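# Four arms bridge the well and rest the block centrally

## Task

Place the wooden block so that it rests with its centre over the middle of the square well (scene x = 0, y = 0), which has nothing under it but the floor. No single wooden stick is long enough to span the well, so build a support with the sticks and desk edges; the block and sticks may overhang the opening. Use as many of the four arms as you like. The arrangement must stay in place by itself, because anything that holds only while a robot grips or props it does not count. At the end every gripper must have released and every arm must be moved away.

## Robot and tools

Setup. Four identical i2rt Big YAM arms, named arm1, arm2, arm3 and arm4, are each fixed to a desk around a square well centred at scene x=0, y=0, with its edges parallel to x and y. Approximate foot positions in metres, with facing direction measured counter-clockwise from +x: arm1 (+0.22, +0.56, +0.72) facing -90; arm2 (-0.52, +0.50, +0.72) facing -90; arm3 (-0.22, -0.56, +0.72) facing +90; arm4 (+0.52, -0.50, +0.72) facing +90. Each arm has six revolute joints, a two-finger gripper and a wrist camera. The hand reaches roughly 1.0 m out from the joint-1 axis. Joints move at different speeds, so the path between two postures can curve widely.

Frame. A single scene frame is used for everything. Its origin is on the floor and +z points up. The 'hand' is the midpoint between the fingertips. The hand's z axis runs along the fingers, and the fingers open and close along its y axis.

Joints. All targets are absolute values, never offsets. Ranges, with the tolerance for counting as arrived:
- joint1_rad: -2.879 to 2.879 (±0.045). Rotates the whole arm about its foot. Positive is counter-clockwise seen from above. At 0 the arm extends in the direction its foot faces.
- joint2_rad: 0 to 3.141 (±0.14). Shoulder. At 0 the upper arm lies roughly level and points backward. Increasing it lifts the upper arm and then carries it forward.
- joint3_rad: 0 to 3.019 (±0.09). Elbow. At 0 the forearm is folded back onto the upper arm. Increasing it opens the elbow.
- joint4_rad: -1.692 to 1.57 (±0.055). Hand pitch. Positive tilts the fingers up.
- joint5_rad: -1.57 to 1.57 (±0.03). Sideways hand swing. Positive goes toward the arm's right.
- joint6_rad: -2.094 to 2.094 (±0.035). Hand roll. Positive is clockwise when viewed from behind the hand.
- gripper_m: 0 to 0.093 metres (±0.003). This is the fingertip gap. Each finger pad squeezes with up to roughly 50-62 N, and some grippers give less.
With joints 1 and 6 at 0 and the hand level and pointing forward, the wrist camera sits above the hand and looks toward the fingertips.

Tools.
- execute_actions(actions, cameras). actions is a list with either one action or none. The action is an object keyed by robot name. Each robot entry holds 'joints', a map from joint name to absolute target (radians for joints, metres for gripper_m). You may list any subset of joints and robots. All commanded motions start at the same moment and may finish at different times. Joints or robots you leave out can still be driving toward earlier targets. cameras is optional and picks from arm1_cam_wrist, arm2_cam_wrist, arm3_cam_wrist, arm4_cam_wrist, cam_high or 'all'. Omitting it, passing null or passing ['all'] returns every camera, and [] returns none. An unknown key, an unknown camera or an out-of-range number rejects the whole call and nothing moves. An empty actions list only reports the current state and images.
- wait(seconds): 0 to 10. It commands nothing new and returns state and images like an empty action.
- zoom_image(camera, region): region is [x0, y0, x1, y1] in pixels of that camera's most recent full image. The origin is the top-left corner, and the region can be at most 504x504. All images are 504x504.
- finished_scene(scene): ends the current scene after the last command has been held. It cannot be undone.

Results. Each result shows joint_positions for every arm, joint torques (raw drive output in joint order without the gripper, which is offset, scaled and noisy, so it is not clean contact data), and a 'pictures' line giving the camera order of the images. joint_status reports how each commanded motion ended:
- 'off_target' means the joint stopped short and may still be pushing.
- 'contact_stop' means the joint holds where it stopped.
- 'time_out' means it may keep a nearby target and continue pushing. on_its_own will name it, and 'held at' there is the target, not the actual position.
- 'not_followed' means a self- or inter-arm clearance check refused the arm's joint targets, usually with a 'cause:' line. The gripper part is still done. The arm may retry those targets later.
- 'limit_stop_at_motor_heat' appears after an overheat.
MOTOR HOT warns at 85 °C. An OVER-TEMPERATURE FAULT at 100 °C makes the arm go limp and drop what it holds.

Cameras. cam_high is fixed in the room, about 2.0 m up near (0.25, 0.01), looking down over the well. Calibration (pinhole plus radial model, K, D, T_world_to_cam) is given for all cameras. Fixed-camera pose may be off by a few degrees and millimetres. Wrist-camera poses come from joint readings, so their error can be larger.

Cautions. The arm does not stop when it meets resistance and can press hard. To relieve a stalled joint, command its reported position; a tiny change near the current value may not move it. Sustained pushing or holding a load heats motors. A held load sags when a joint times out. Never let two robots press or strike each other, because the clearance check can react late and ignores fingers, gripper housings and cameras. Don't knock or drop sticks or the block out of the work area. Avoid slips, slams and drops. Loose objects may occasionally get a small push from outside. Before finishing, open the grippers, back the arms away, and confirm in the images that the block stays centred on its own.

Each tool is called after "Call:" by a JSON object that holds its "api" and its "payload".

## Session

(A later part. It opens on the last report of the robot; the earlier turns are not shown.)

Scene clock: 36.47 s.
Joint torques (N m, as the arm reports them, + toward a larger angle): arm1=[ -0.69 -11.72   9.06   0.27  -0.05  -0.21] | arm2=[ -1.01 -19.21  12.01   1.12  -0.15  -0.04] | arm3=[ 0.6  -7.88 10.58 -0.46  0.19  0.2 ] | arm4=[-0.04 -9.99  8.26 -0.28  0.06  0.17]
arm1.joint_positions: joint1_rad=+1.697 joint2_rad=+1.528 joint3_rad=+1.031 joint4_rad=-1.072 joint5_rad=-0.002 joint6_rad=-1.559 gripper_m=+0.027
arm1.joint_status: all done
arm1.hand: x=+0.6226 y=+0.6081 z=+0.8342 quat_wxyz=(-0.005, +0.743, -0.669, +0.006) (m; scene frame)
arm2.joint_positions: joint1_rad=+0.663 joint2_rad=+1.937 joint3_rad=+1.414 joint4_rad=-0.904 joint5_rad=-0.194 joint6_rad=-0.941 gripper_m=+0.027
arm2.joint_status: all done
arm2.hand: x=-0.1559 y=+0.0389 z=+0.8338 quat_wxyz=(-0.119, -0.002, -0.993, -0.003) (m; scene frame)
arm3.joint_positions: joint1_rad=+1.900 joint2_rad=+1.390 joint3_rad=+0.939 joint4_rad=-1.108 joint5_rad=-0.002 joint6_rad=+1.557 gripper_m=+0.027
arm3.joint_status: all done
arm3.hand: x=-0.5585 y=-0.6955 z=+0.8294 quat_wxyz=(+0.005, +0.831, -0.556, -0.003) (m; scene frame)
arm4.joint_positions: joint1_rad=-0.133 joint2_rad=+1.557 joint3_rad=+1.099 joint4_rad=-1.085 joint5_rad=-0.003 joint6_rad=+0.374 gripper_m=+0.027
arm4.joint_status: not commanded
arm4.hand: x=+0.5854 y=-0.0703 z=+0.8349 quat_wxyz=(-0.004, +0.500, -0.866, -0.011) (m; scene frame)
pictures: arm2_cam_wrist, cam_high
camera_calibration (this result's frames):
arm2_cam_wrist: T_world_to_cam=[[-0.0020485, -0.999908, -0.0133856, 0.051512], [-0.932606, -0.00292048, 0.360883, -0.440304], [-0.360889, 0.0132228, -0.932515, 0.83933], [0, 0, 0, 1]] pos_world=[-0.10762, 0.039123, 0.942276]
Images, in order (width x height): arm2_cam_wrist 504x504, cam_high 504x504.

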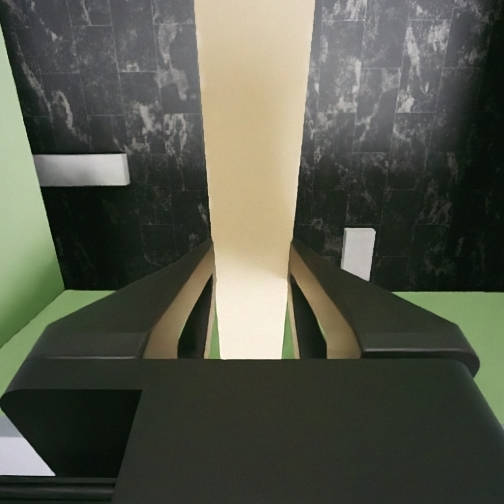

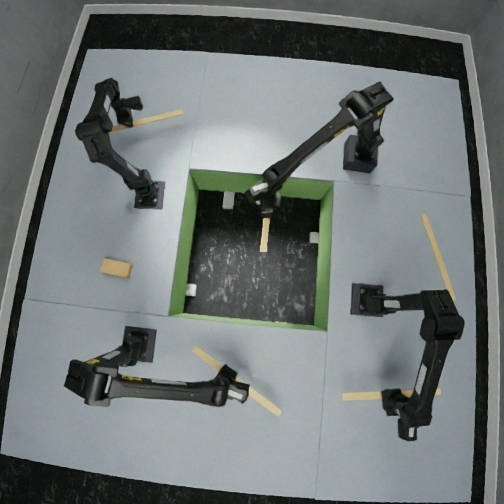

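Call:
{"api": "execute_actions", "payload": {"actions": [{"arm2": {"joints": {"joint1_rad": 0.645, "joint2_rad": 2.009, "joint3_rad": 1.408, "joint4_rad": -0.816}}, "arm3": {"joints": {"joint1_rad": -0.594, "joint2_rad": 1.26, "joint4_rad": -1.035, "joint5_rad": -0.127}}}], "cameras": ["arm2_cam_wrist", "cam_high"]}}

Scene clock: 39.90 s.
Joint torques (N m, as the arm reports them, + toward a larger angle): arm1=[ -0.68 -11.66   9.06   0.28  -0.04  -0.22] | arm2=[ -0.49 -20.17   9.03   1.55  -0.15  -0.05] | arm3=[ 0.59 -7.8  11.34  0.68 -0.01  0.18] | arm4=[-0.21 -9.88  8.29 -0.29  0.06  0.17]
arm1.joint_positions: joint1_rad=+1.697 joint2_rad=+1.528 joint3_rad=+1.031 joint4_rad=-1.072 joint5_rad=-0.002 joint6_rad=-1.559 gripper_m=+0.027
arm1.joint_status: not commanded
arm1.hand: x=+0.6226 y=+0.6081 z=+0.8342 quat_wxyz=(-0.005, +0.743, -0.669, +0.006) (m; scene frame)
arm2.joint_positions: joint1_rad=+0.654 joint2_rad=+1.979 joint3_rad=+1.408 joint4_rad=-0.833 joint5_rad=-0.194 joint6_rad=-0.941 gripper_m=+0.027
arm2.joint_status: all done
arm2.hand: x=-0.1546 y=+0.0278 z=+0.8105 quat_wxyz=(-0.126, -0.005, -0.992, +0.007) (m; scene frame)
arm3.joint_positions: joint1_rad=-0.598 joint2_rad=+1.260 joint3_rad=+0.939 joint4_rad=-1.044 joint5_rad=-0.127 joint6_rad=+1.558 gripper_m=+0.027
arm3.joint_status: all done
arm3.hand: x=-0.0349 y=-0.2224 z=+0.8794 quat_wxyz=(+0.032, -0.257, -0.959, -0.117) (m; scene frame)
arm4.joint_positions: joint1_rad=-0.133 joint2_rad=+1.557 joint3_rad=+1.099 joint4_rad=-1.085 joint5_rad=-0.003 joint6_rad=+0.374 gripper_m=+0.027
arm4.joint_status: not commanded
arm4.hand: x=+0.5854 y=-0.0703 z=+0.8349 quat_wxyz=(-0.004, +0.500, -0.866, -0.011) (m; scene frame)
pictures: arm2_cam_wrist, cam_high
camera_calibration (this result's frames):
arm2_cam_wrist: T_world_to_cam=[[-0.0108931, -0.999922, 0.00604176, 0.0230246], [-0.937324, 0.0123153, 0.348242, -0.42166], [-0.34829, -0.00186966, -0.937385, 0.824465], [0, 0, 0, 1]] pos_world=[-0.107829, 0.0297571, 0.919542]
Images, in order (width x height): arm2_cam_wrist 504x504, cam_high 504x504.

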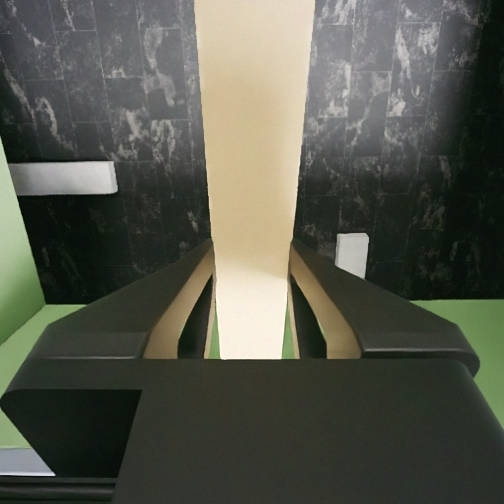

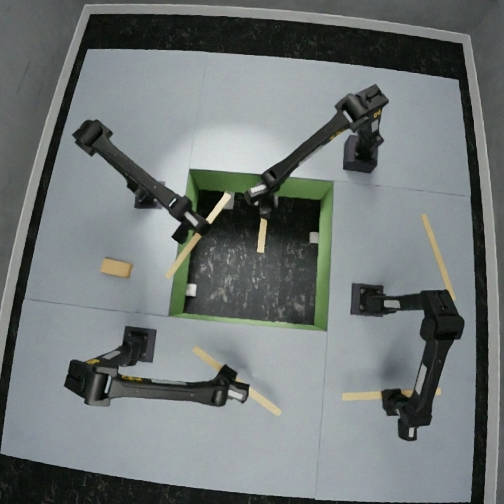

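Call:
{"api": "execute_actions", "payload": {"actions": [{"arm2": {"joints": {"joint3_rad": 1.382, "joint6_rad": -0.962}}, "arm3": {"joints": {"joint6_rad": -0.548}}}], "cameras": ["arm3_cam_wrist", "cam_high"]}}

Call:
{"api": "zoom_image", "payload": {"camera": "cam_high", "region": [150, 150, 350, 350]}}

Scene clock: 42.73 s.
Joint torques (N m, as the arm reports them, + toward a larger angle): arm1=[ -0.69 -11.65   9.06   0.28  -0.05  -0.22] | arm2=[ -0.65 -19.73   9.11   1.63  -0.16  -0.07] | arm3=[ 0.6  -7.73 11.4   0.75 -0.15 -0.03] | arm4=[ 0.03 -9.93  8.31 -0.31  0.06  0.17]
arm1.joint_positions: joint1_rad=+1.697 joint2_rad=+1.528 joint3_rad=+1.031 joint4_rad=-1.072 joint5_rad=-0.002 joint6_rad=-1.559 gripper_m=+0.027
arm1.joint_status: not commanded
arm1.hand: x=+0.6226 y=+0.6081 z=+0.8342 quat_wxyz=(-0.005, +0.743, -0.669, +0.006) (m; scene frame)
arm2.joint_positions: joint1_rad=+0.654 joint2_rad=+1.979 joint3_rad=+1.382 joint4_rad=-0.830 joint5_rad=-0.194 joint6_rad=-0.951 gripper_m=+0.027
arm2.joint_status: all done
arm2.hand: x=-0.1609 y=+0.0371 z=+0.8014 quat_wxyz=(-0.119, -0.002, -0.993, -0.002) (m; scene frame)
arm3.joint_positions: joint1_rad=-0.598 joint2_rad=+1.260 joint3_rad=+0.939 joint4_rad=-1.044 joint5_rad=-0.127 joint6_rad=-0.534 gripper_m=+0.027
arm3.joint_status: all done
arm3.hand: x=-0.0349 y=-0.2224 z=+0.8794 quat_wxyz=(-0.085, +0.701, -0.703, -0.086) (m; scene frame)
arm4.joint_positions: joint1_rad=-0.133 joint2_rad=+1.557 joint3_rad=+1.099 joint4_rad=-1.085 joint5_rad=-0.003 joint6_rad=+0.374 gripper_m=+0.027
arm4.joint_status: not commanded
arm4.hand: x=+0.5854 y=-0.0703 z=+0.8349 quat_wxyz=(-0.004, +0.500, -0.866, -0.011) (m; scene frame)
pictures: arm3_cam_wrist, cam_high
camera_calibration (this result's frames):
arm3_cam_wrist: T_world_to_cam=[[0.999964, 0.00748998, -0.00397321, 0.0416889], [0.00842893, -0.928831, 0.370408, -0.527414], [-0.000916092, -0.370428, -0.928861, 0.855001], [0, 0, 0, 1]] pos_world=[-0.0364586, -0.173474, 0.989701]
Images, in order (width x height): arm3_cam_wrist 504x504, cam_high 504x504.

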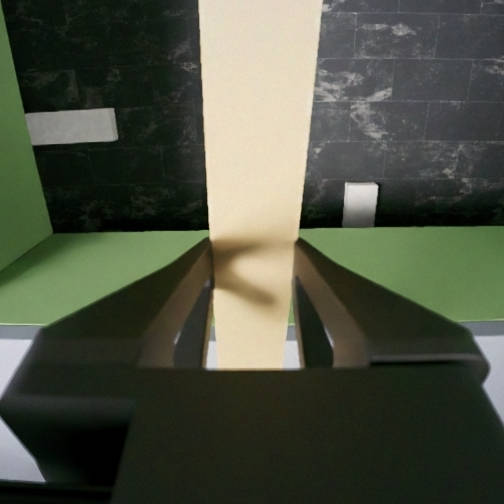

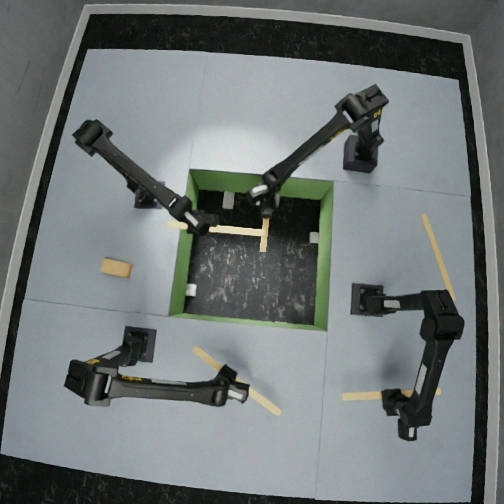

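Region (150, 150, 350, 350) of cam_high's 504x504 image, scaled by 2.520, with more detail than that image has.

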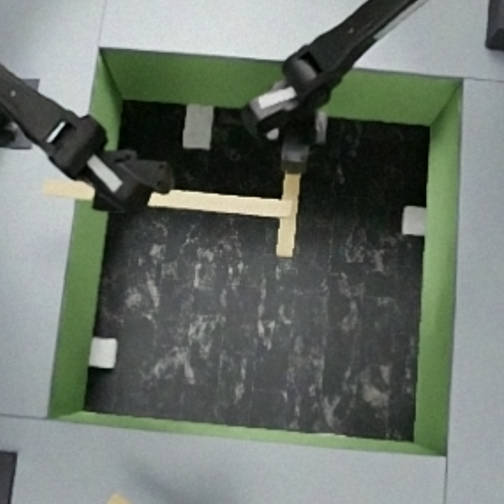

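Call:
{"api": "zoom_image", "payload": {"camera": "cam_high", "region": [160, 190, 290, 270]}}

Region (160, 190, 290, 270) of cam_high's 504x504 image, scaled by 3.877, with more detail than that image has; it fills the top 310 rows of this view, and the rest is white.

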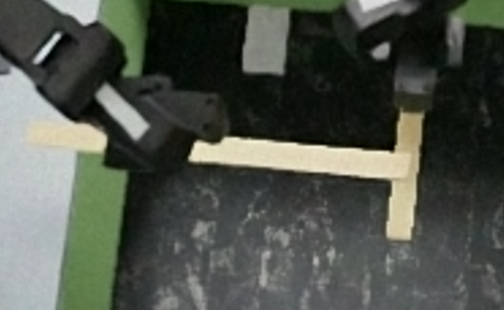

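Call:
{"api": "execute_actions", "payload": {"actions": [{"arm3": {"joints": {"joint1_rad": -0.577, "joint2_rad": 1.372, "joint3_rad": 0.784, "joint4_rad": -0.755, "joint6_rad": -0.583}}}], "cameras": ["arm3_cam_wrist", "cam_high"]}}

Call:
{"api": "zoom_image", "payload": {"camera": "cam_high", "region": [160, 190, 290, 270]}}

Scene clock: 46.57 s.
Joint torques (N m, as the arm reports them, + toward a larger angle): arm1=[ -0.69 -11.71   9.05   0.28  -0.04  -0.22] | arm2=[ -1.16 -19.75   9.27   1.42  -0.18  -0.02] | arm3=[ 0.89 -8.84  9.19  1.1  -0.16 -0.03] | arm4=[-0.18 -9.87  8.32 -0.27  0.07  0.16]
arm1.joint_positions: joint1_rad=+1.697 joint2_rad=+1.528 joint3_rad=+1.031 joint4_rad=-1.072 joint5_rad=-0.002 joint6_rad=-1.559 gripper_m=+0.027
arm1.joint_status: not commanded
arm1.hand: x=+0.6226 y=+0.6081 z=+0.8342 quat_wxyz=(-0.005, +0.743, -0.669, +0.006) (m; scene frame)
arm2.joint_positions: joint1_rad=+0.654 joint2_rad=+1.979 joint3_rad=+1.382 joint4_rad=-0.830 joint5_rad=-0.194 joint6_rad=-0.952 gripper_m=+0.027
arm2.joint_status: not commanded
arm2.hand: x=-0.1610 y=+0.0370 z=+0.8014 quat_wxyz=(-0.119, -0.001, -0.993, -0.002) (m; scene frame)
arm3.joint_positions: joint1_rad=-0.583 joint2_rad=+1.385 joint3_rad=+0.764 joint4_rad=-0.774 joint5_rad=-0.127 joint6_rad=-0.570 gripper_m=+0.027
arm3.joint_status: all done
arm3.hand: x=-0.0456 y=-0.2291 z=+0.7797 quat_wxyz=(-0.072, +0.719, -0.686, -0.082) (m; scene frame)
arm4.joint_positions: joint1_rad=-0.133 joint2_rad=+1.557 joint3_rad=+1.099 joint4_rad=-1.085 joint5_rad=-0.003 joint6_rad=+0.374 gripper_m=+0.027
arm4.joint_status: not commanded
arm4.hand: x=+0.5854 y=-0.0703 z=+0.8349 quat_wxyz=(-0.004, +0.500, -0.866, -0.011) (m; scene frame)
pictures: arm3_cam_wrist, cam_high
camera_calibration (this result's frames):
arm3_cam_wrist: T_world_to_cam=[[0.998317, 0.0566907, -0.0122065, 0.069658], [0.0569143, -0.917492, 0.39366, -0.509961], [0.0111174, -0.393692, -0.919175, 0.747539], [0, 0, 0, 1]] pos_world=[-0.0488274, -0.177534, 0.88872]
Images, in order (width x height): arm3_cam_wrist 504x504, cam_high 504x504.

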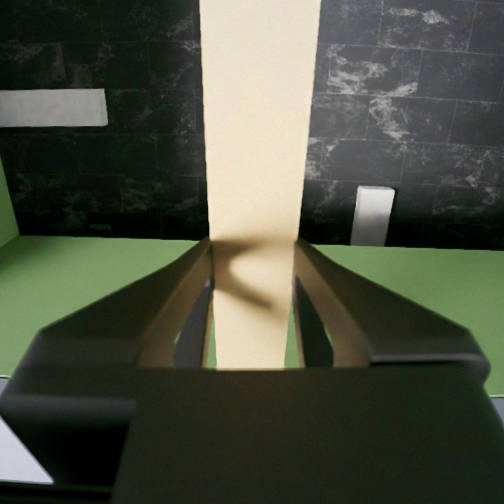

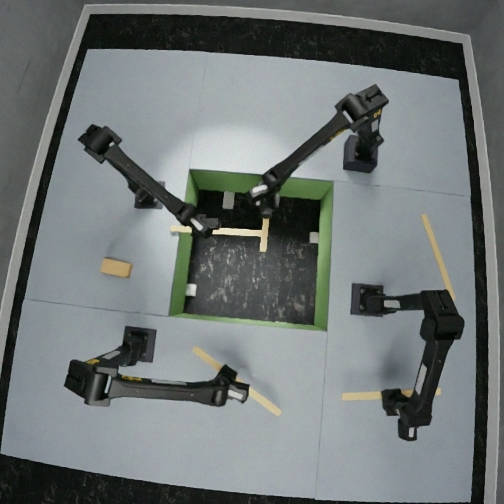

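Region (160, 190, 290, 270) of cam_high's 504x504 image, scaled by 3.877, with more detail than that image has; it fills the top 310 rows of this view, and the rest is white.

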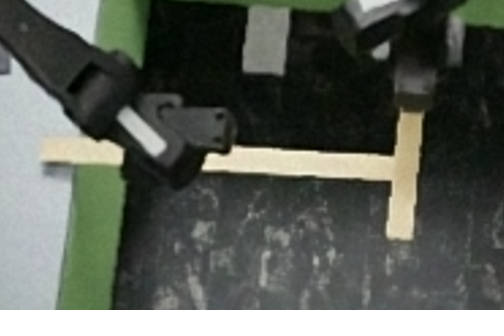

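Call:
{"api": "execute_actions", "payload": {"actions": [{"arm3": {"joints": {"joint2_rad": 1.335}}}], "cameras": ["cam_high"]}}

Call:
{"api": "zoom_image", "payload": {"camera": "cam_high", "region": [160, 190, 290, 270]}}

Scene clock: 47.70 s.
Joint torques (N m, as the arm reports them, + toward a larger angle): arm1=[ -0.67 -11.69   9.06   0.28  -0.05  -0.22] | arm2=[ -0.91 -19.45   9.17   1.29  -0.22  -0.04] | arm3=[ 0.84 -9.45  9.4   1.15 -0.24 -0.03] | arm4=[-0.04 -9.84  8.31 -0.34  0.08  0.17]
arm1.joint_positions: joint1_rad=+1.697 joint2_rad=+1.528 joint3_rad=+1.031 joint4_rad=-1.072 joint5_rad=-0.002 joint6_rad=-1.559 gripper_m=+0.027
arm1.joint_status: not commanded
arm1.hand: x=+0.6226 y=+0.6081 z=+0.8342 quat_wxyz=(-0.005, +0.743, -0.669, +0.006) (m; scene frame)
arm2.joint_positions: joint1_rad=+0.654 joint2_rad=+1.979 joint3_rad=+1.382 joint4_rad=-0.830 joint5_rad=-0.194 joint6_rad=-0.953 gripper_m=+0.027
arm2.joint_status: not commanded
arm2.hand: x=-0.1610 y=+0.0370 z=+0.8014 quat_wxyz=(-0.119, -0.001, -0.993, -0.002) (m; scene frame)
arm3.joint_positions: joint1_rad=-0.583 joint2_rad=+1.358 joint3_rad=+0.764 joint4_rad=-0.774 joint5_rad=-0.124 joint6_rad=-0.570 gripper_m=+0.027
arm3.joint_status: all done
arm3.hand: x=-0.0443 y=-0.2276 z=+0.7893 quat_wxyz=(-0.085, +0.719, -0.685, -0.084) (m; scene frame)
arm4.joint_positions: joint1_rad=-0.133 joint2_rad=+1.557 joint3_rad=+1.099 joint4_rad=-1.085 joint5_rad=-0.003 joint6_rad=+0.374 gripper_m=+0.027
arm4.joint_status: not commanded
arm4.hand: x=+0.5854 y=-0.0703 z=+0.8349 quat_wxyz=(-0.004, +0.500, -0.866, -0.011) (m; scene frame)
pictures: cam_high
Images, in order (width x height): cam_high 504x504.

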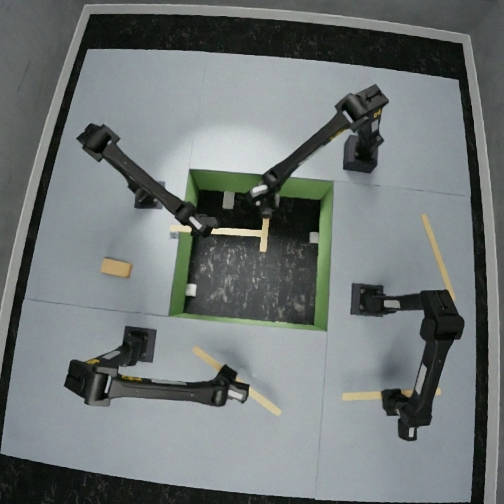

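Region (160, 190, 290, 270) of cam_high's 504x504 image, scaled by 3.877, with more detail than that image has; it fills the top 310 rows of this view, and the rest is white.

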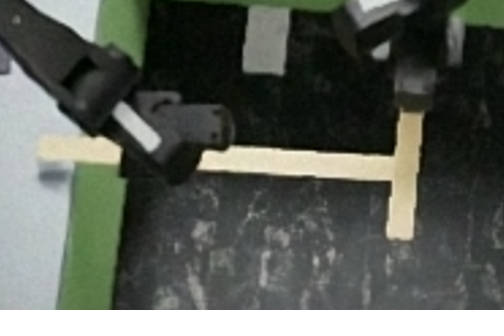

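Call:
{"api": "execute_actions", "payload": {"actions": [{"arm3": {"joints": {"joint4_rad": -0.87}}}], "cameras": ["cam_high", "arm3_cam_wrist", "arm2_cam_wrist"]}}

Call:
{"api": "zoom_image", "payload": {"camera": "cam_high", "region": [160, 190, 290, 270]}}

Scene clock: 48.90 s.
Joint torques (N m, as the arm reports them, + toward a larger angle): arm1=[ -0.7  -11.73   9.05   0.28  -0.04  -0.22] | arm2=[ -0.84 -19.4    9.2    1.73  -0.21  -0.02] | arm3=[ 0.74 -8.9   9.25 -0.2  -0.21 -0.03] | arm4=[-0.03 -9.83  8.3  -0.3   0.07  0.18]
arm1.joint_positions: joint1_rad=+1.697 joint2_rad=+1.528 joint3_rad=+1.031 joint4_rad=-1.072 joint5_rad=-0.002 joint6_rad=-1.559 gripper_m=+0.027
arm1.joint_status: not commanded
arm1.hand: x=+0.6226 y=+0.6081 z=+0.8342 quat_wxyz=(-0.005, +0.743, -0.669, +0.006) (m; scene frame)
arm2.joint_positions: joint1_rad=+0.654 joint2_rad=+1.979 joint3_rad=+1.382 joint4_rad=-0.830 joint5_rad=-0.194 joint6_rad=-0.953 gripper_m=+0.027
arm2.joint_status: not commanded
arm2.hand: x=-0.1610 y=+0.0370 z=+0.8014 quat_wxyz=(-0.119, -0.001, -0.993, -0.002) (m; scene frame)
arm3.joint_positions: joint1_rad=-0.583 joint2_rad=+1.356 joint3_rad=+0.764 joint4_rad=-0.858 joint5_rad=-0.125 joint6_rad=-0.570 gripper_m=+0.027
arm3.joint_status: all done
arm3.hand: x=-0.0547 y=-0.2449 z=+0.7866 quat_wxyz=(-0.045, +0.719, -0.689, -0.075) (m; scene frame)
arm4.joint_positions: joint1_rad=-0.133 joint2_rad=+1.557 joint3_rad=+1.099 joint4_rad=-1.085 joint5_rad=-0.003 joint6_rad=+0.374 gripper_m=+0.027
arm4.joint_status: not commanded
arm4.hand: x=+0.5854 y=-0.0703 z=+0.8349 quat_wxyz=(-0.004, +0.500, -0.866, -0.011) (m; scene frame)
pictures: arm2_cam_wrist, arm3_cam_wrist, cam_high
camera_calibration (this result's frames):
arm2_cam_wrist: T_world_to_cam=[[0.000175654, -0.999949, -0.010139, 0.0469429], [-0.932362, -0.00382926, 0.361505, -0.433882], [-0.361525, 0.00938969, -0.932315, 0.807126], [0, 0, 0, 1]] pos_world=[-0.112747, 0.0377004, 0.909822]
arm3_cam_wrist: T_world_to_cam=[[0.997592, 0.0555838, -0.0414826, 0.10239], [0.0681233, -0.897567, 0.435584, -0.554145], [-0.013022, -0.437361, -0.899192, 0.720048], [0, 0, 0, 1]] pos_world=[-0.0550163, -0.188153, 0.893085]
Images, in order (width x height): arm2_cam_wrist 504x504, arm3_cam_wrist 504x504, cam_high 504x504.

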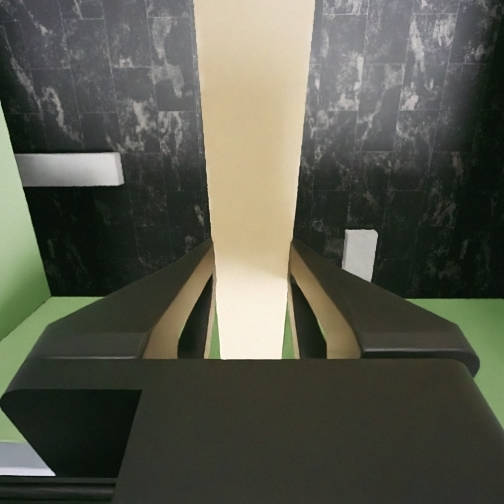

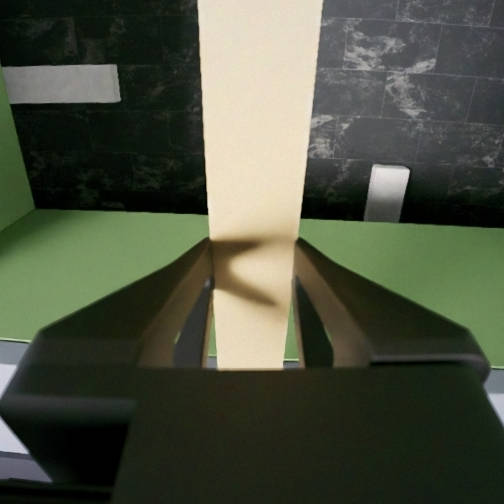

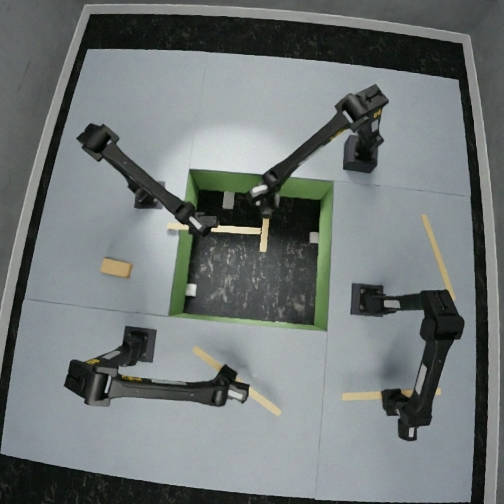

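Region (160, 190, 290, 270) of cam_high's 504x504 image, scaled by 3.877, with more detail than that image has; it fills the top 310 rows of this view, and the rest is white.

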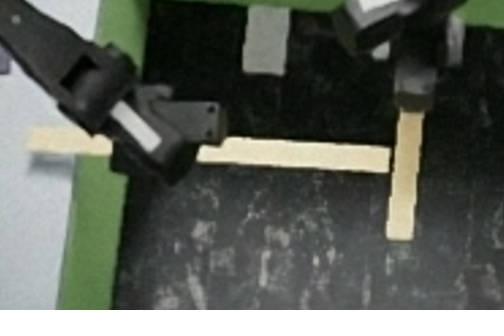

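Call:
{"api": "execute_actions", "payload": {"actions": [{"arm3": {"joints": {"joint2_rad": 1.245}}}], "cameras": ["cam_high"]}}

Call:
{"api": "zoom_image", "payload": {"camera": "cam_high", "region": [160, 190, 290, 270]}}

Scene clock: 50.17 s.
Joint torques (N m, as the arm reports them, + toward a larger angle): arm1=[ -0.7  -11.67   9.06   0.27  -0.04  -0.22] | arm2=[ -1.04 -19.92   9.12   1.31  -0.2   -0.04] | arm3=[ 0.82 -7.18  9.85  0.01 -0.21 -0.02] | arm4=[ 0.07 -9.86  8.29 -0.28  0.06  0.17]
arm1.joint_positions: joint1_rad=+1.697 joint2_rad=+1.528 joint3_rad=+1.031 joint4_rad=-1.072 joint5_rad=-0.002 joint6_rad=-1.559 gripper_m=+0.027
arm1.joint_status: not commanded
arm1.hand: x=+0.6226 y=+0.6081 z=+0.8342 quat_wxyz=(-0.005, +0.743, -0.669, +0.006) (m; scene frame)
arm2.joint_positions: joint1_rad=+0.654 joint2_rad=+1.979 joint3_rad=+1.382 joint4_rad=-0.830 joint5_rad=-0.194 joint6_rad=-0.953 gripper_m=+0.027
arm2.joint_status: not commanded
arm2.hand: x=-0.1610 y=+0.0370 z=+0.8014 quat_wxyz=(-0.119, -0.001, -0.993, -0.002) (m; scene frame)
arm3.joint_positions: joint1_rad=-0.583 joint2_rad=+1.248 joint3_rad=+0.764 joint4_rad=-0.859 joint5_rad=-0.125 joint6_rad=-0.570 gripper_m=+0.027
arm3.joint_status: all done
arm3.hand: x=-0.0519 y=-0.2402 z=+0.8227 quat_wxyz=(-0.097, +0.718, -0.683, -0.087) (m; scene frame)
arm4.joint_positions: joint1_rad=-0.133 joint2_rad=+1.557 joint3_rad=+1.099 joint4_rad=-1.085 joint5_rad=-0.003 joint6_rad=+0.374 gripper_m=+0.027
arm4.joint_status: not commanded
arm4.hand: x=+0.5854 y=-0.0703 z=+0.8349 quat_wxyz=(-0.004, +0.500, -0.866, -0.011) (m; scene frame)
pictures: cam_high
Images, in order (width x height): cam_high 504x504.

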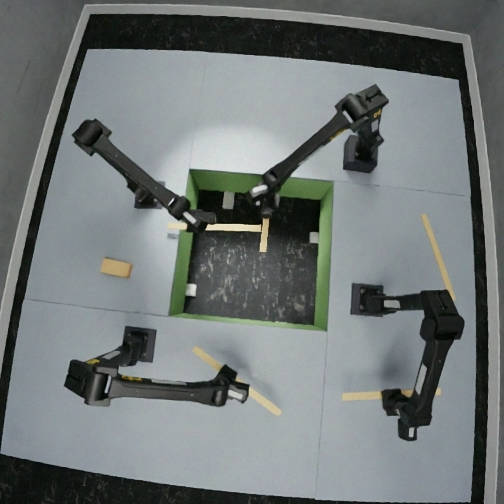

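Region (160, 190, 290, 270) of cam_high's 504x504 image, scaled by 3.877, with more detail than that image has; it fills the top 310 rows of this view, and the rest is white.

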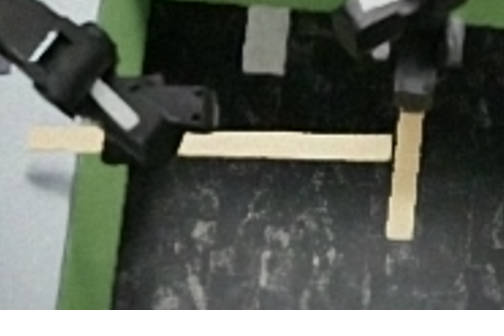

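Call:
{"api": "execute_actions", "payload": {"actions": [{"arm3": {"joints": {"joint3_rad": 0.852, "joint4_rad": -0.818}}}], "cameras": []}}

Call:
{"api": "execute_actions", "payload": {"actions": [{"arm3": {"joints": {"joint2_rad": 1.355}}}], "cameras": ["cam_high"]}}

Call:
{"api": "zoom_image", "payload": {"camera": "cam_high", "region": [160, 190, 290, 270]}}

Scene clock: 51.50 s.
Joint torques (N m, as the arm reports them, + toward a larger angle): arm1=[ -0.72 -11.71   9.05   0.27  -0.05  -0.22] | arm2=[ -1.02 -20.19   9.09   1.24  -0.23   0.03] | arm3=[ 0.79 -7.45 12.2   1.17 -0.21 -0.02] | arm4=[-0.1  -9.93  8.32 -0.29  0.05  0.18]
arm1.joint_positions: joint1_rad=+1.697 joint2_rad=+1.528 joint3_rad=+1.031 joint4_rad=-1.072 joint5_rad=-0.002 joint6_rad=-1.559 gripper_m=+0.027
arm1.joint_status: not commanded
arm1.hand: x=+0.6226 y=+0.6081 z=+0.8342 quat_wxyz=(-0.005, +0.743, -0.669, +0.006) (m; scene frame)
arm2.joint_positions: joint1_rad=+0.654 joint2_rad=+1.979 joint3_rad=+1.382 joint4_rad=-0.830 joint5_rad=-0.194 joint6_rad=-0.953 gripper_m=+0.027
arm2.joint_status: not commanded
arm2.hand: x=-0.1610 y=+0.0370 z=+0.8014 quat_wxyz=(-0.119, -0.001, -0.993, -0.002) (m; scene frame)
arm3.joint_positions: joint1_rad=-0.583 joint2_rad=+1.248 joint3_rad=+0.809 joint4_rad=-0.834 joint5_rad=-0.125 joint6_rad=-0.571 gripper_m=+0.027
arm3.joint_status: all done
arm3.hand: x=-0.0395 y=-0.2195 z=+0.8424 quat_wxyz=(-0.131, +0.717, -0.678, -0.095) (m; scene frame)
arm4.joint_positions: joint1_rad=-0.133 joint2_rad=+1.557 joint3_rad=+1.099 joint4_rad=-1.085 joint5_rad=-0.003 joint6_rad=+0.374 gripper_m=+0.027
arm4.joint_status: not commanded
arm4.hand: x=+0.5854 y=-0.0703 z=+0.8349 quat_wxyz=(-0.004, +0.500, -0.866, -0.011) (m; scene frame)
pictures: none
No camera images: the call's "cameras" was empty. Leave "cameras" out to get every camera's image.

Scene clock: 52.33 s.
Joint torques (N m, as the arm reports them, + toward a larger angle): arm1=[ -0.72 -11.71   9.05   0.28  -0.05  -0.22] | arm2=[ -0.77 -19.58   8.83   1.48  -0.19  -0.01] | arm3=[ 0.83 -8.48 11.46  0.93 -0.22 -0.02] | arm4=[-0.02 -9.88  8.33 -0.31  0.06  0.17]
arm1.joint_positions: joint1_rad=+1.697 joint2_rad=+1.528 joint3_rad=+1.031 joint4_rad=-1.072 joint5_rad=-0.002 joint6_rad=-1.559 gripper_m=+0.027
arm1.joint_status: not commanded
arm1.hand: x=+0.6226 y=+0.6081 z=+0.8342 quat_wxyz=(-0.005, +0.743, -0.669, +0.006) (m; scene frame)
arm2.joint_positions: joint1_rad=+0.654 joint2_rad=+1.979 joint3_rad=+1.382 joint4_rad=-0.830 joint5_rad=-0.194 joint6_rad=-0.953 gripper_m=+0.027
arm2.joint_status: not commanded
arm2.hand: x=-0.1610 y=+0.0370 z=+0.8014 quat_wxyz=(-0.119, -0.001, -0.993, -0.002) (m; scene frame)
arm3.joint_positions: joint1_rad=-0.583 joint2_rad=+1.361 joint3_rad=+0.809 joint4_rad=-0.834 joint5_rad=-0.125 joint6_rad=-0.571 gripper_m=+0.027
arm3.joint_status: all done
arm3.hand: x=-0.0415 y=-0.2227 z=+0.8018 quat_wxyz=(-0.076, +0.719, -0.686, -0.082) (m; scene frame)
arm4.joint_positions: joint1_rad=-0.133 joint2_rad=+1.557 joint3_rad=+1.099 joint4_rad=-1.085 joint5_rad=-0.003 joint6_rad=+0.374 gripper_m=+0.027
arm4.joint_status: not commanded
arm4.hand: x=+0.5854 y=-0.0703 z=+0.8349 quat_wxyz=(-0.004, +0.500, -0.866, -0.011) (m; scene frame)
pictures: cam_high
Images, in order (width x height): cam_high 504x504.

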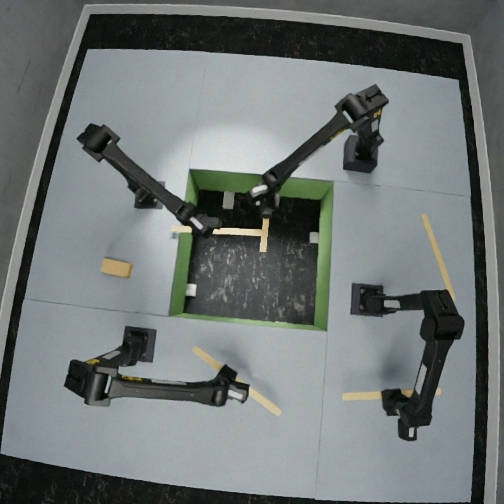

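Region (160, 190, 290, 270) of cam_high's 504x504 image, scaled by 3.877, with more detail than that image has; it fills the top 310 rows of this view, and the rest is white.

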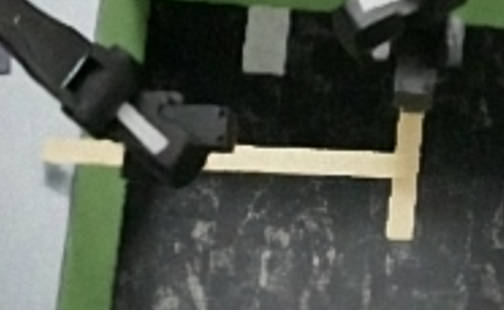

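Call:
{"api": "execute_actions", "payload": {"actions": [{"arm3": {"joints": {"joint4_rad": -0.760}}}], "cameras": []}}

Call:
{"api": "execute_actions", "payload": {"actions": [{"arm3": {"joints": {"joint2_rad": 1.425}}}], "cameras": ["cam_high", "arm3_cam_wrist"]}}

Call:
{"api": "zoom_image", "payload": {"camera": "cam_high", "region": [160, 190, 290, 270]}}

Scene clock: 53.47 s.
Joint torques (N m, as the arm reports them, + toward a larger angle): arm1=[ -0.67 -11.71   9.05   0.27  -0.05  -0.22] | arm2=[ -1.12 -19.41   9.08   1.43  -0.2    0.  ] | arm3=[ 0.81 -8.62 11.64  1.18 -0.21 -0.02] | arm4=[-0.11 -9.85  8.31 -0.28  0.07  0.17]
arm1.joint_positions: joint1_rad=+1.697 joint2_rad=+1.528 joint3_rad=+1.031 joint4_rad=-1.072 joint5_rad=-0.002 joint6_rad=-1.559 gripper_m=+0.027
arm1.joint_status: not commanded
arm1.hand: x=+0.6226 y=+0.6081 z=+0.8342 quat_wxyz=(-0.005, +0.743, -0.669, +0.006) (m; scene frame)
arm2.joint_positions: joint1_rad=+0.654 joint2_rad=+1.979 joint3_rad=+1.382 joint4_rad=-0.830 joint5_rad=-0.194 joint6_rad=-0.953 gripper_m=+0.027
arm2.joint_status: not commanded
arm2.hand: x=-0.1610 y=+0.0370 z=+0.8014 quat_wxyz=(-0.119, -0.001, -0.993, -0.002) (m; scene frame)
arm3.joint_positions: joint1_rad=-0.583 joint2_rad=+1.361 joint3_rad=+0.809 joint4_rad=-0.778 joint5_rad=-0.125 joint6_rad=-0.571 gripper_m=+0.027
arm3.joint_status: all done
arm3.hand: x=-0.0347 y=-0.2113 z=+0.8046 quat_wxyz=(-0.103, +0.718, -0.682, -0.089) (m; scene frame)
arm4.joint_positions: joint1_rad=-0.133 joint2_rad=+1.557 joint3_rad=+1.099 joint4_rad=-1.085 joint5_rad=-0.003 joint6_rad=+0.374 gripper_m=+0.027
arm4.joint_status: not commanded
arm4.hand: x=+0.5854 y=-0.0703 z=+0.8349 quat_wxyz=(-0.004, +0.500, -0.866, -0.011) (m; scene frame)
pictures: none
No camera images: the call's "cameras" was empty. Leave "cameras" out to get every camera's image.

Scene clock: 54.27 s.
Joint torques (N m, as the arm reports them, + toward a larger angle): arm1=[ -0.68 -11.67   9.05   0.28  -0.05  -0.21] | arm2=[ -1.4  -19.99   9.01   1.59  -0.21  -0.01] | arm3=[ 1.07 -8.14 11.2   0.97 -0.2  -0.01] | arm4=[ 0.02 -9.84  8.3  -0.28  0.06  0.16]
arm1.joint_positions: joint1_rad=+1.697 joint2_rad=+1.528 joint3_rad=+1.031 joint4_rad=-1.072 joint5_rad=-0.002 joint6_rad=-1.559 gripper_m=+0.027
arm1.joint_status: not commanded
arm1.hand: x=+0.6226 y=+0.6081 z=+0.8342 quat_wxyz=(-0.005, +0.743, -0.669, +0.006) (m; scene frame)
arm2.joint_positions: joint1_rad=+0.654 joint2_rad=+1.979 joint3_rad=+1.382 joint4_rad=-0.830 joint5_rad=-0.194 joint6_rad=-0.953 gripper_m=+0.027
arm2.joint_status: not commanded
arm2.hand: x=-0.1610 y=+0.0370 z=+0.8014 quat_wxyz=(-0.119, +0.000, -0.993, -0.002) (m; scene frame)
arm3.joint_positions: joint1_rad=-0.583 joint2_rad=+1.422 joint3_rad=+0.810 joint4_rad=-0.775 joint5_rad=-0.125 joint6_rad=-0.572 gripper_m=+0.027
arm3.joint_status: all done
arm3.hand: x=-0.0364 y=-0.2139 z=+0.7824 quat_wxyz=(-0.075, +0.720, -0.685, -0.082) (m; scene frame)
arm4.joint_positions: joint1_rad=-0.133 joint2_rad=+1.557 joint3_rad=+1.099 joint4_rad=-1.085 joint5_rad=-0.003 joint6_rad=+0.374 gripper_m=+0.027
arm4.joint_status: not commanded
arm4.hand: x=+0.5854 y=-0.0703 z=+0.8349 quat_wxyz=(-0.004, +0.500, -0.866, -0.011) (m; scene frame)
pictures: arm3_cam_wrist, cam_high
camera_calibration (this result's frames):
arm3_cam_wrist: T_world_to_cam=[[0.998269, 0.0583896, -0.00702147, 0.0559041], [0.0565184, -0.919499, 0.389007, -0.494372], [0.0162577, -0.388731, -0.921208, 0.758702], [0, 0, 0, 1]] pos_world=[-0.040201, -0.162908, 0.891629]
Images, in order (width x height): arm3_cam_wrist 504x504, cam_high 504x504.

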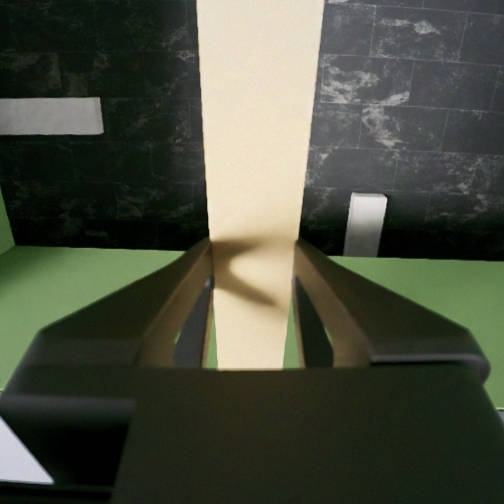

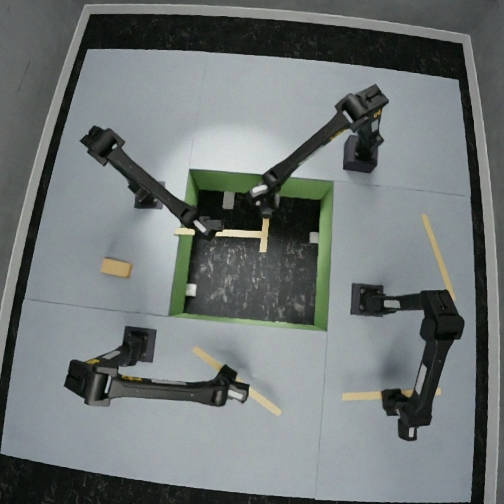

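Region (160, 190, 290, 270) of cam_high's 504x504 image, scaled by 3.877, with more detail than that image has; it fills the top 310 rows of this view, and the rest is white.

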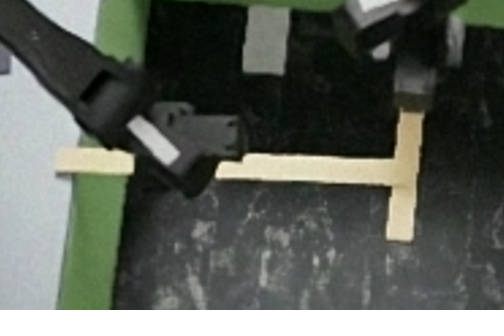

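Call:
{"api": "execute_actions", "payload": {"actions": [{"arm3": {"joints": {"gripper_m": 0.05}}}], "cameras": ["cam_high", "arm3_cam_wrist", "arm2_cam_wrist"]}}

Call:
{"api": "zoom_image", "payload": {"camera": "cam_high", "region": [160, 190, 290, 270]}}

Scene clock: 55.23 s.
Joint torques (N m, as the arm reports them, + toward a larger angle): arm1=[ -0.69 -11.73   9.05   0.28  -0.04  -0.22] | arm2=[ -0.64 -19.52   9.12   1.38  -0.2   -0.04] | arm3=[ 0.84 -8.45 11.22  0.98 -0.2  -0.01] | arm4=[-0.12 -9.93  8.28 -0.33  0.07  0.17]
arm1.joint_positions: joint1_rad=+1.697 joint2_rad=+1.528 joint3_rad=+1.031 joint4_rad=-1.072 joint5_rad=-0.002 joint6_rad=-1.559 gripper_m=+0.027
arm1.joint_status: not commanded
arm1.hand: x=+0.6226 y=+0.6081 z=+0.8342 quat_wxyz=(-0.005, +0.743, -0.669, +0.006) (m; scene frame)
arm2.joint_positions: joint1_rad=+0.654 joint2_rad=+1.979 joint3_rad=+1.382 joint4_rad=-0.830 joint5_rad=-0.194 joint6_rad=-0.953 gripper_m=+0.027
arm2.joint_status: not commanded
arm2.hand: x=-0.1610 y=+0.0370 z=+0.8014 quat_wxyz=(-0.119, +0.000, -0.993, -0.002) (m; scene frame)
arm3.joint_positions: joint1_rad=-0.583 joint2_rad=+1.422 joint3_rad=+0.810 joint4_rad=-0.775 joint5_rad=-0.125 joint6_rad=-0.572 gripper_m=+0.050
arm3.joint_status: all done
arm3.hand: x=-0.0364 y=-0.2139 z=+0.7824 quat_wxyz=(-0.075, +0.720, -0.685, -0.082) (m; scene frame)
arm4.joint_positions: joint1_rad=-0.133 joint2_rad=+1.557 joint3_rad=+1.099 joint4_rad=-1.085 joint5_rad=-0.003 joint6_rad=+0.374 gripper_m=+0.027
arm4.joint_status: not commanded
arm4.hand: x=+0.5854 y=-0.0703 z=+0.8349 quat_wxyz=(-0.004, +0.500, -0.866, -0.011) (m; scene frame)
pictures: arm2_cam_wrist, arm3_cam_wrist, cam_high
camera_calibration (this result's frames):
arm2_cam_wrist: T_world_to_cam=[[0.000916936, -0.99995, -0.0099585, 0.0469177], [-0.93236, -0.00445516, 0.361503, -0.433857], [-0.361529, 0.00895343, -0.932318, 0.807143], [0, 0, 0, 1]] pos_world=[-0.112748, 0.0377557, 0.909822]
arm3_cam_wrist: T_world_to_cam=[[0.998269, 0.0583896, -0.00702147, 0.0559041], [0.0565184, -0.919499, 0.389007, -0.494372], [0.0162577, -0.388731, -0.921208, 0.758702], [0, 0, 0, 1]] pos_world=[-0.040201, -0.162908, 0.891629]
Images, in order (width x height): arm2_cam_wrist 504x504, arm3_cam_wrist 504x504, cam_high 504x504.

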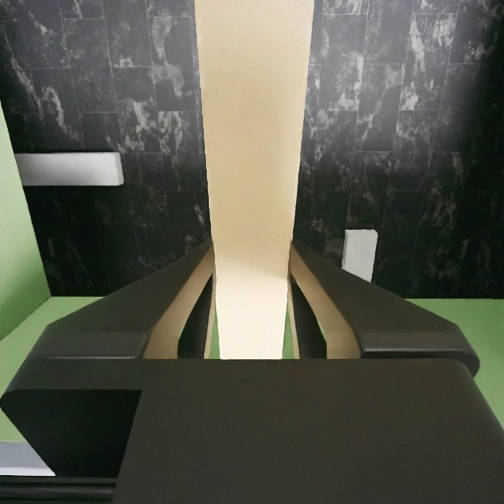

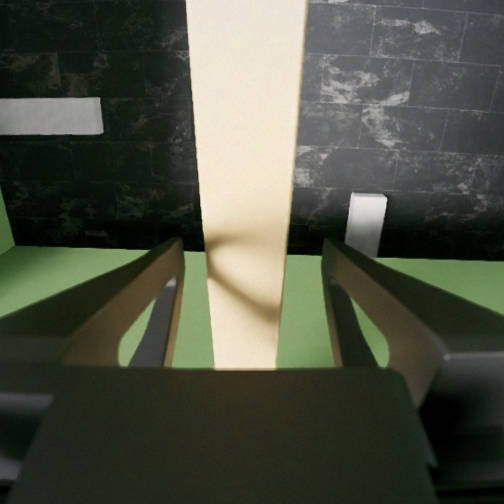

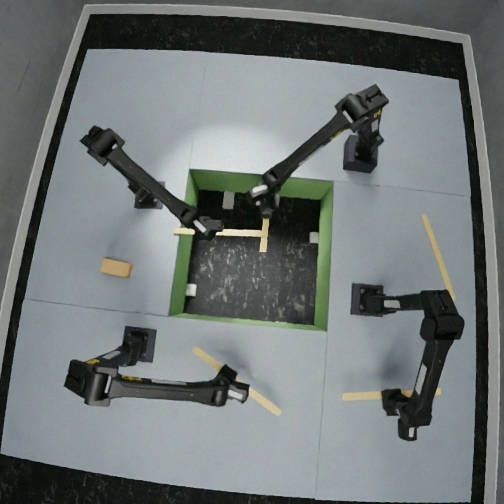

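Region (160, 190, 290, 270) of cam_high's 504x504 image, scaled by 3.877, with more detail than that image has; it fills the top 310 rows of this view, and the rest is white.

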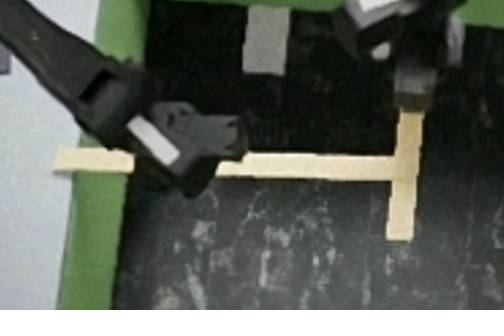

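Call:
{"api": "execute_actions", "payload": {"actions": [{"arm3": {"joints": {"joint2_rad": 1.23}}, "arm4": {"joints": {"joint1_rad": 0.521, "joint3_rad": 1.47, "joint4_rad": -1.35, "joint5_rad": -0.196, "joint6_rad": -1.058}}}], "cameras": ["cam_high"]}}

Call:
{"api": "execute_actions", "payload": {"actions": [{"arm3": {"joints": {"joint1_rad": 0.272, "joint3_rad": 1.77, "joint4_rad": -1.40, "joint5_rad": 0.0, "joint6_rad": -1.257}}, "arm4": {"joints": {"joint2_rad": 1.758, "joint4_rad": -1.135}}}], "cameras": ["cam_high"]}}

Scene clock: 59.20 s.
Joint torques (N m, as the arm reports them, + toward a larger angle): arm1=[ -0.73 -11.7    9.06   0.27  -0.05  -0.22] | arm2=[ -0.59 -19.86   9.11   1.34  -0.17  -0.01] | arm3=[ 0.78 -6.48 11.99  1.29 -0.19  0.  ] | arm4=[ -0.23 -12.58   9.44  -0.19  -0.3   -0.03]
arm1.joint_positions: joint1_rad=+1.697 joint2_rad=+1.528 joint3_rad=+1.031 joint4_rad=-1.072 joint5_rad=-0.002 joint6_rad=-1.559 gripper_m=+0.027
arm1.joint_status: not commanded
arm1.hand: x=+0.6226 y=+0.6081 z=+0.8342 quat_wxyz=(-0.005, +0.743, -0.669, +0.006) (m; scene frame)
arm2.joint_positions: joint1_rad=+0.654 joint2_rad=+1.979 joint3_rad=+1.382 joint4_rad=-0.830 joint5_rad=-0.194 joint6_rad=-0.953 gripper_m=+0.027
arm2.joint_status: not commanded
arm2.hand: x=-0.1610 y=+0.0370 z=+0.8014 quat_wxyz=(-0.119, +0.000, -0.993, -0.002) (m; scene frame)
arm3.joint_positions: joint1_rad=-0.583 joint2_rad=+1.220 joint3_rad=+0.815 joint4_rad=-0.775 joint5_rad=-0.125 joint6_rad=-0.572 gripper_m=+0.050
arm3.joint_status: all done
arm3.hand: x=-0.0315 y=-0.2057 z=+0.8602 quat_wxyz=(-0.175, +0.713, -0.670, -0.105) (m; scene frame)
arm4.joint_positions: joint1_rad=+0.525 joint2_rad=+1.570 joint3_rad=+1.445 joint4_rad=-1.335 joint5_rad=-0.196 joint6_rad=-1.045 gripper_m=+0.027
arm4.joint_status: all done
arm4.hand: x=+0.2513 y=-0.0823 z=+0.9618 quat_wxyz=(+0.003, +0.993, -0.003, -0.115) (m; scene frame)
pictures: cam_high
Images, in order (width x height): cam_high 504x504.

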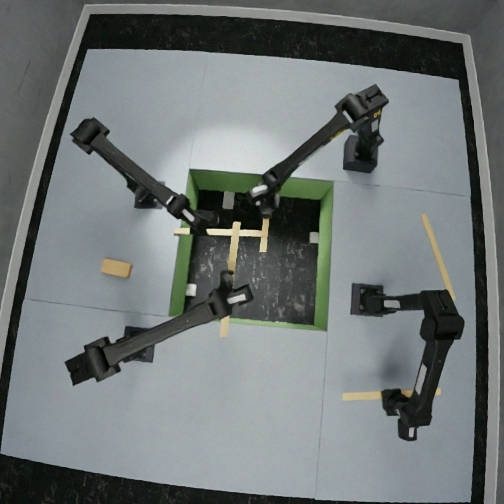

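Scene clock: 60.87 s.
Joint torques (N m, as the arm reports them, + toward a larger angle): arm1=[ -0.69 -11.75   9.07   0.27  -0.05  -0.22] | arm2=[ -0.92 -20.7    8.98   1.5   -0.15   0.01] | arm3=[ 0.18 -7.69 12.49  0.53 -0.02  0.03] | arm4=[ -0.21 -15.68   9.09   1.    -0.3   -0.06]
arm1.joint_positions: joint1_rad=+1.697 joint2_rad=+1.528 joint3_rad=+1.031 joint4_rad=-1.072 joint5_rad=-0.002 joint6_rad=-1.559 gripper_m=+0.027
arm1.joint_status: not commanded
arm1.hand: x=+0.6226 y=+0.6081 z=+0.8342 quat_wxyz=(-0.005, +0.743, -0.669, +0.006) (m; scene frame)
arm2.joint_positions: joint1_rad=+0.654 joint2_rad=+1.979 joint3_rad=+1.382 joint4_rad=-0.830 joint5_rad=-0.194 joint6_rad=-0.953 gripper_m=+0.027
arm2.joint_status: not commanded
arm2.hand: x=-0.1610 y=+0.0370 z=+0.8014 quat_wxyz=(-0.119, +0.000, -0.993, -0.002) (m; scene frame)
arm3.joint_positions: joint1_rad=+0.274 joint2_rad=+1.234 joint3_rad=+1.728 joint4_rad=-1.387 joint5_rad=-0.001 joint6_rad=-1.244 gripper_m=+0.050
arm3.joint_status: all done
arm3.hand: x=-0.3595 y=-0.1330 z=+1.2276 quat_wxyz=(-0.316, +0.943, -0.002, -0.106) (m; scene frame)
arm4.joint_positions: joint1_rad=+0.525 joint2_rad=+1.768 joint3_rad=+1.445 joint4_rad=-1.152 joint5_rad=-0.196 joint6_rad=-1.047 gripper_m=+0.027
arm4.joint_status: all done
arm4.hand: x=+0.2250 y=-0.0367 z=+0.8670 quat_wxyz=(+0.010, +0.994, -0.003, -0.111) (m; scene frame)
pictures: cam_high
Images, in order (width x height): cam_high 504x504.

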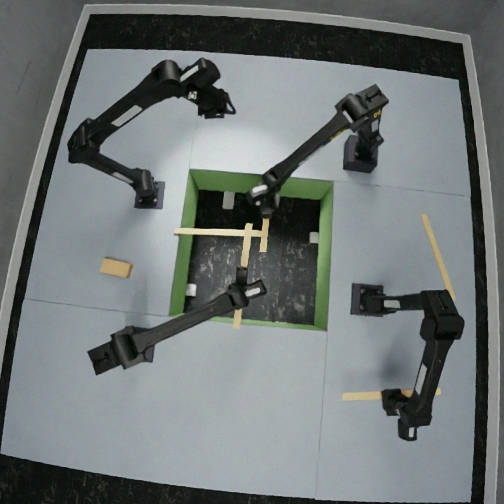

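Next: bring arm3's camera down over the W stick's tail and zoom on the E stick's alignment.

Call:
{"api": "execute_actions", "payload": {"actions": [{"arm3": {"joints": {"joint2_rad": 1.88}}}], "cameras": ["cam_high", "arm3_cam_wrist", "arm4_cam_wrist"]}}

Call:
{"api": "zoom_image", "payload": {"camera": "cam_high", "region": [165, 200, 305, 340]}}

Scene clock: 62.73 s.
Joint torques (N m, as the arm reports them, + toward a larger angle): arm1=[ -0.73 -11.7    9.06   0.28  -0.05  -0.22] | arm2=[ -0.89 -19.63   9.1    1.53  -0.15  -0.01] | arm3=[  0.24 -17.68  10.93  -0.38  -0.04  -0.02] | arm4=[ -0.28 -15.48   9.1    0.98  -0.3   -0.05]
arm1.joint_positions: joint1_rad=+1.697 joint2_rad=+1.528 joint3_rad=+1.031 joint4_rad=-1.072 joint5_rad=-0.002 joint6_rad=-1.559 gripper_m=+0.027
arm1.joint_status: not commanded
arm1.hand: x=+0.6226 y=+0.6081 z=+0.8342 quat_wxyz=(-0.005, +0.743, -0.669, +0.006) (m; scene frame)
arm2.joint_positions: joint1_rad=+0.654 joint2_rad=+1.979 joint3_rad=+1.382 joint4_rad=-0.830 joint5_rad=-0.194 joint6_rad=-0.953 gripper_m=+0.027
arm2.joint_status: not commanded
arm2.hand: x=-0.1610 y=+0.0370 z=+0.8014 quat_wxyz=(-0.119, +0.000, -0.993, -0.002) (m; scene frame)
arm3.joint_positions: joint1_rad=+0.274 joint2_rad=+1.902 joint3_rad=+1.745 joint4_rad=-1.389 joint5_rad=-0.001 joint6_rad=-1.245 gripper_m=+0.050
arm3.joint_status: all done
arm3.hand: x=-0.4041 y=+0.0021 z=+0.8889 quat_wxyz=(-0.013, +1.000, -0.002, -0.004) (m; scene frame)
arm4.joint_positions: joint1_rad=+0.525 joint2_rad=+1.768 joint3_rad=+1.445 joint4_rad=-1.152 joint5_rad=-0.196 joint6_rad=-1.047 gripper_m=+0.027
arm4.joint_status: not commanded
arm4.hand: x=+0.2250 y=-0.0367 z=+0.8670 quat_wxyz=(+0.010, +0.994, -0.003, -0.111) (m; scene frame)
pictures: arm3_cam_wrist, arm4_cam_wrist, cam_high
camera_calibration (this result's frames):
arm3_cam_wrist: T_world_to_cam=[[-0.00406191, 0.999767, 0.0211789, -0.0209203], [0.817243, -0.00888633, 0.576224, -0.177327], [0.576279, 0.0196489, -0.817017, 1.07964], [0, 0, 0, 1]] pos_world=[-0.477341, -0.00187418, 0.984711]
arm4_cam_wrist: T_world_to_cam=[[-0.00130234, 0.999531, -0.0305817, 0.066677], [0.926641, 0.0127033, 0.375733, -0.525495], [0.375945, -0.0278489, -0.926223, 0.844835], [0, 0, 0, 1]] pos_world=[0.16942, -0.0364425, 0.98199]
Images, in order (width x height): arm3_cam_wrist 504x504, arm4_cam_wrist 504x504, cam_high 504x504.

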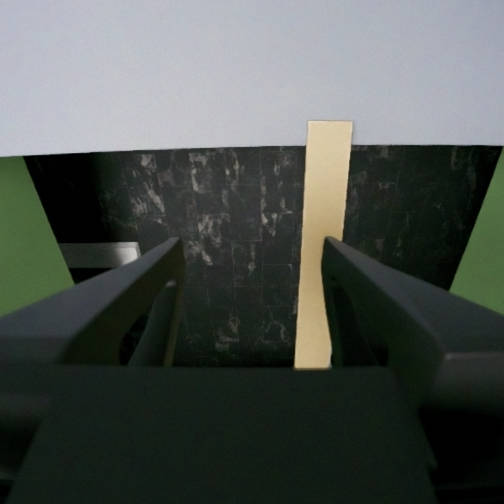

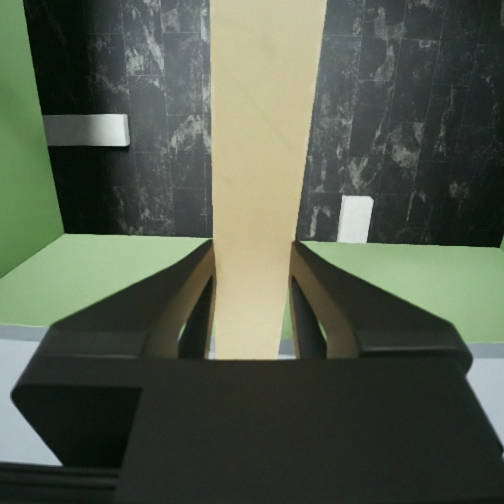

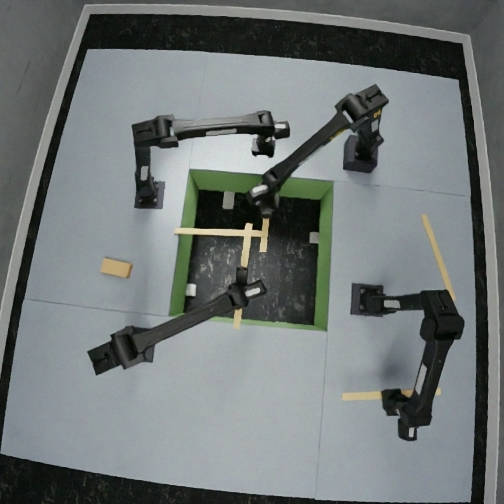

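Region (165, 200, 305, 340) of cam_high's 504x504 image, scaled by 3.600, with more detail than that image has.

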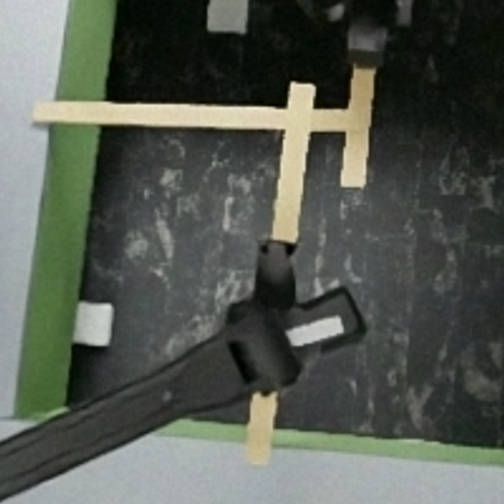

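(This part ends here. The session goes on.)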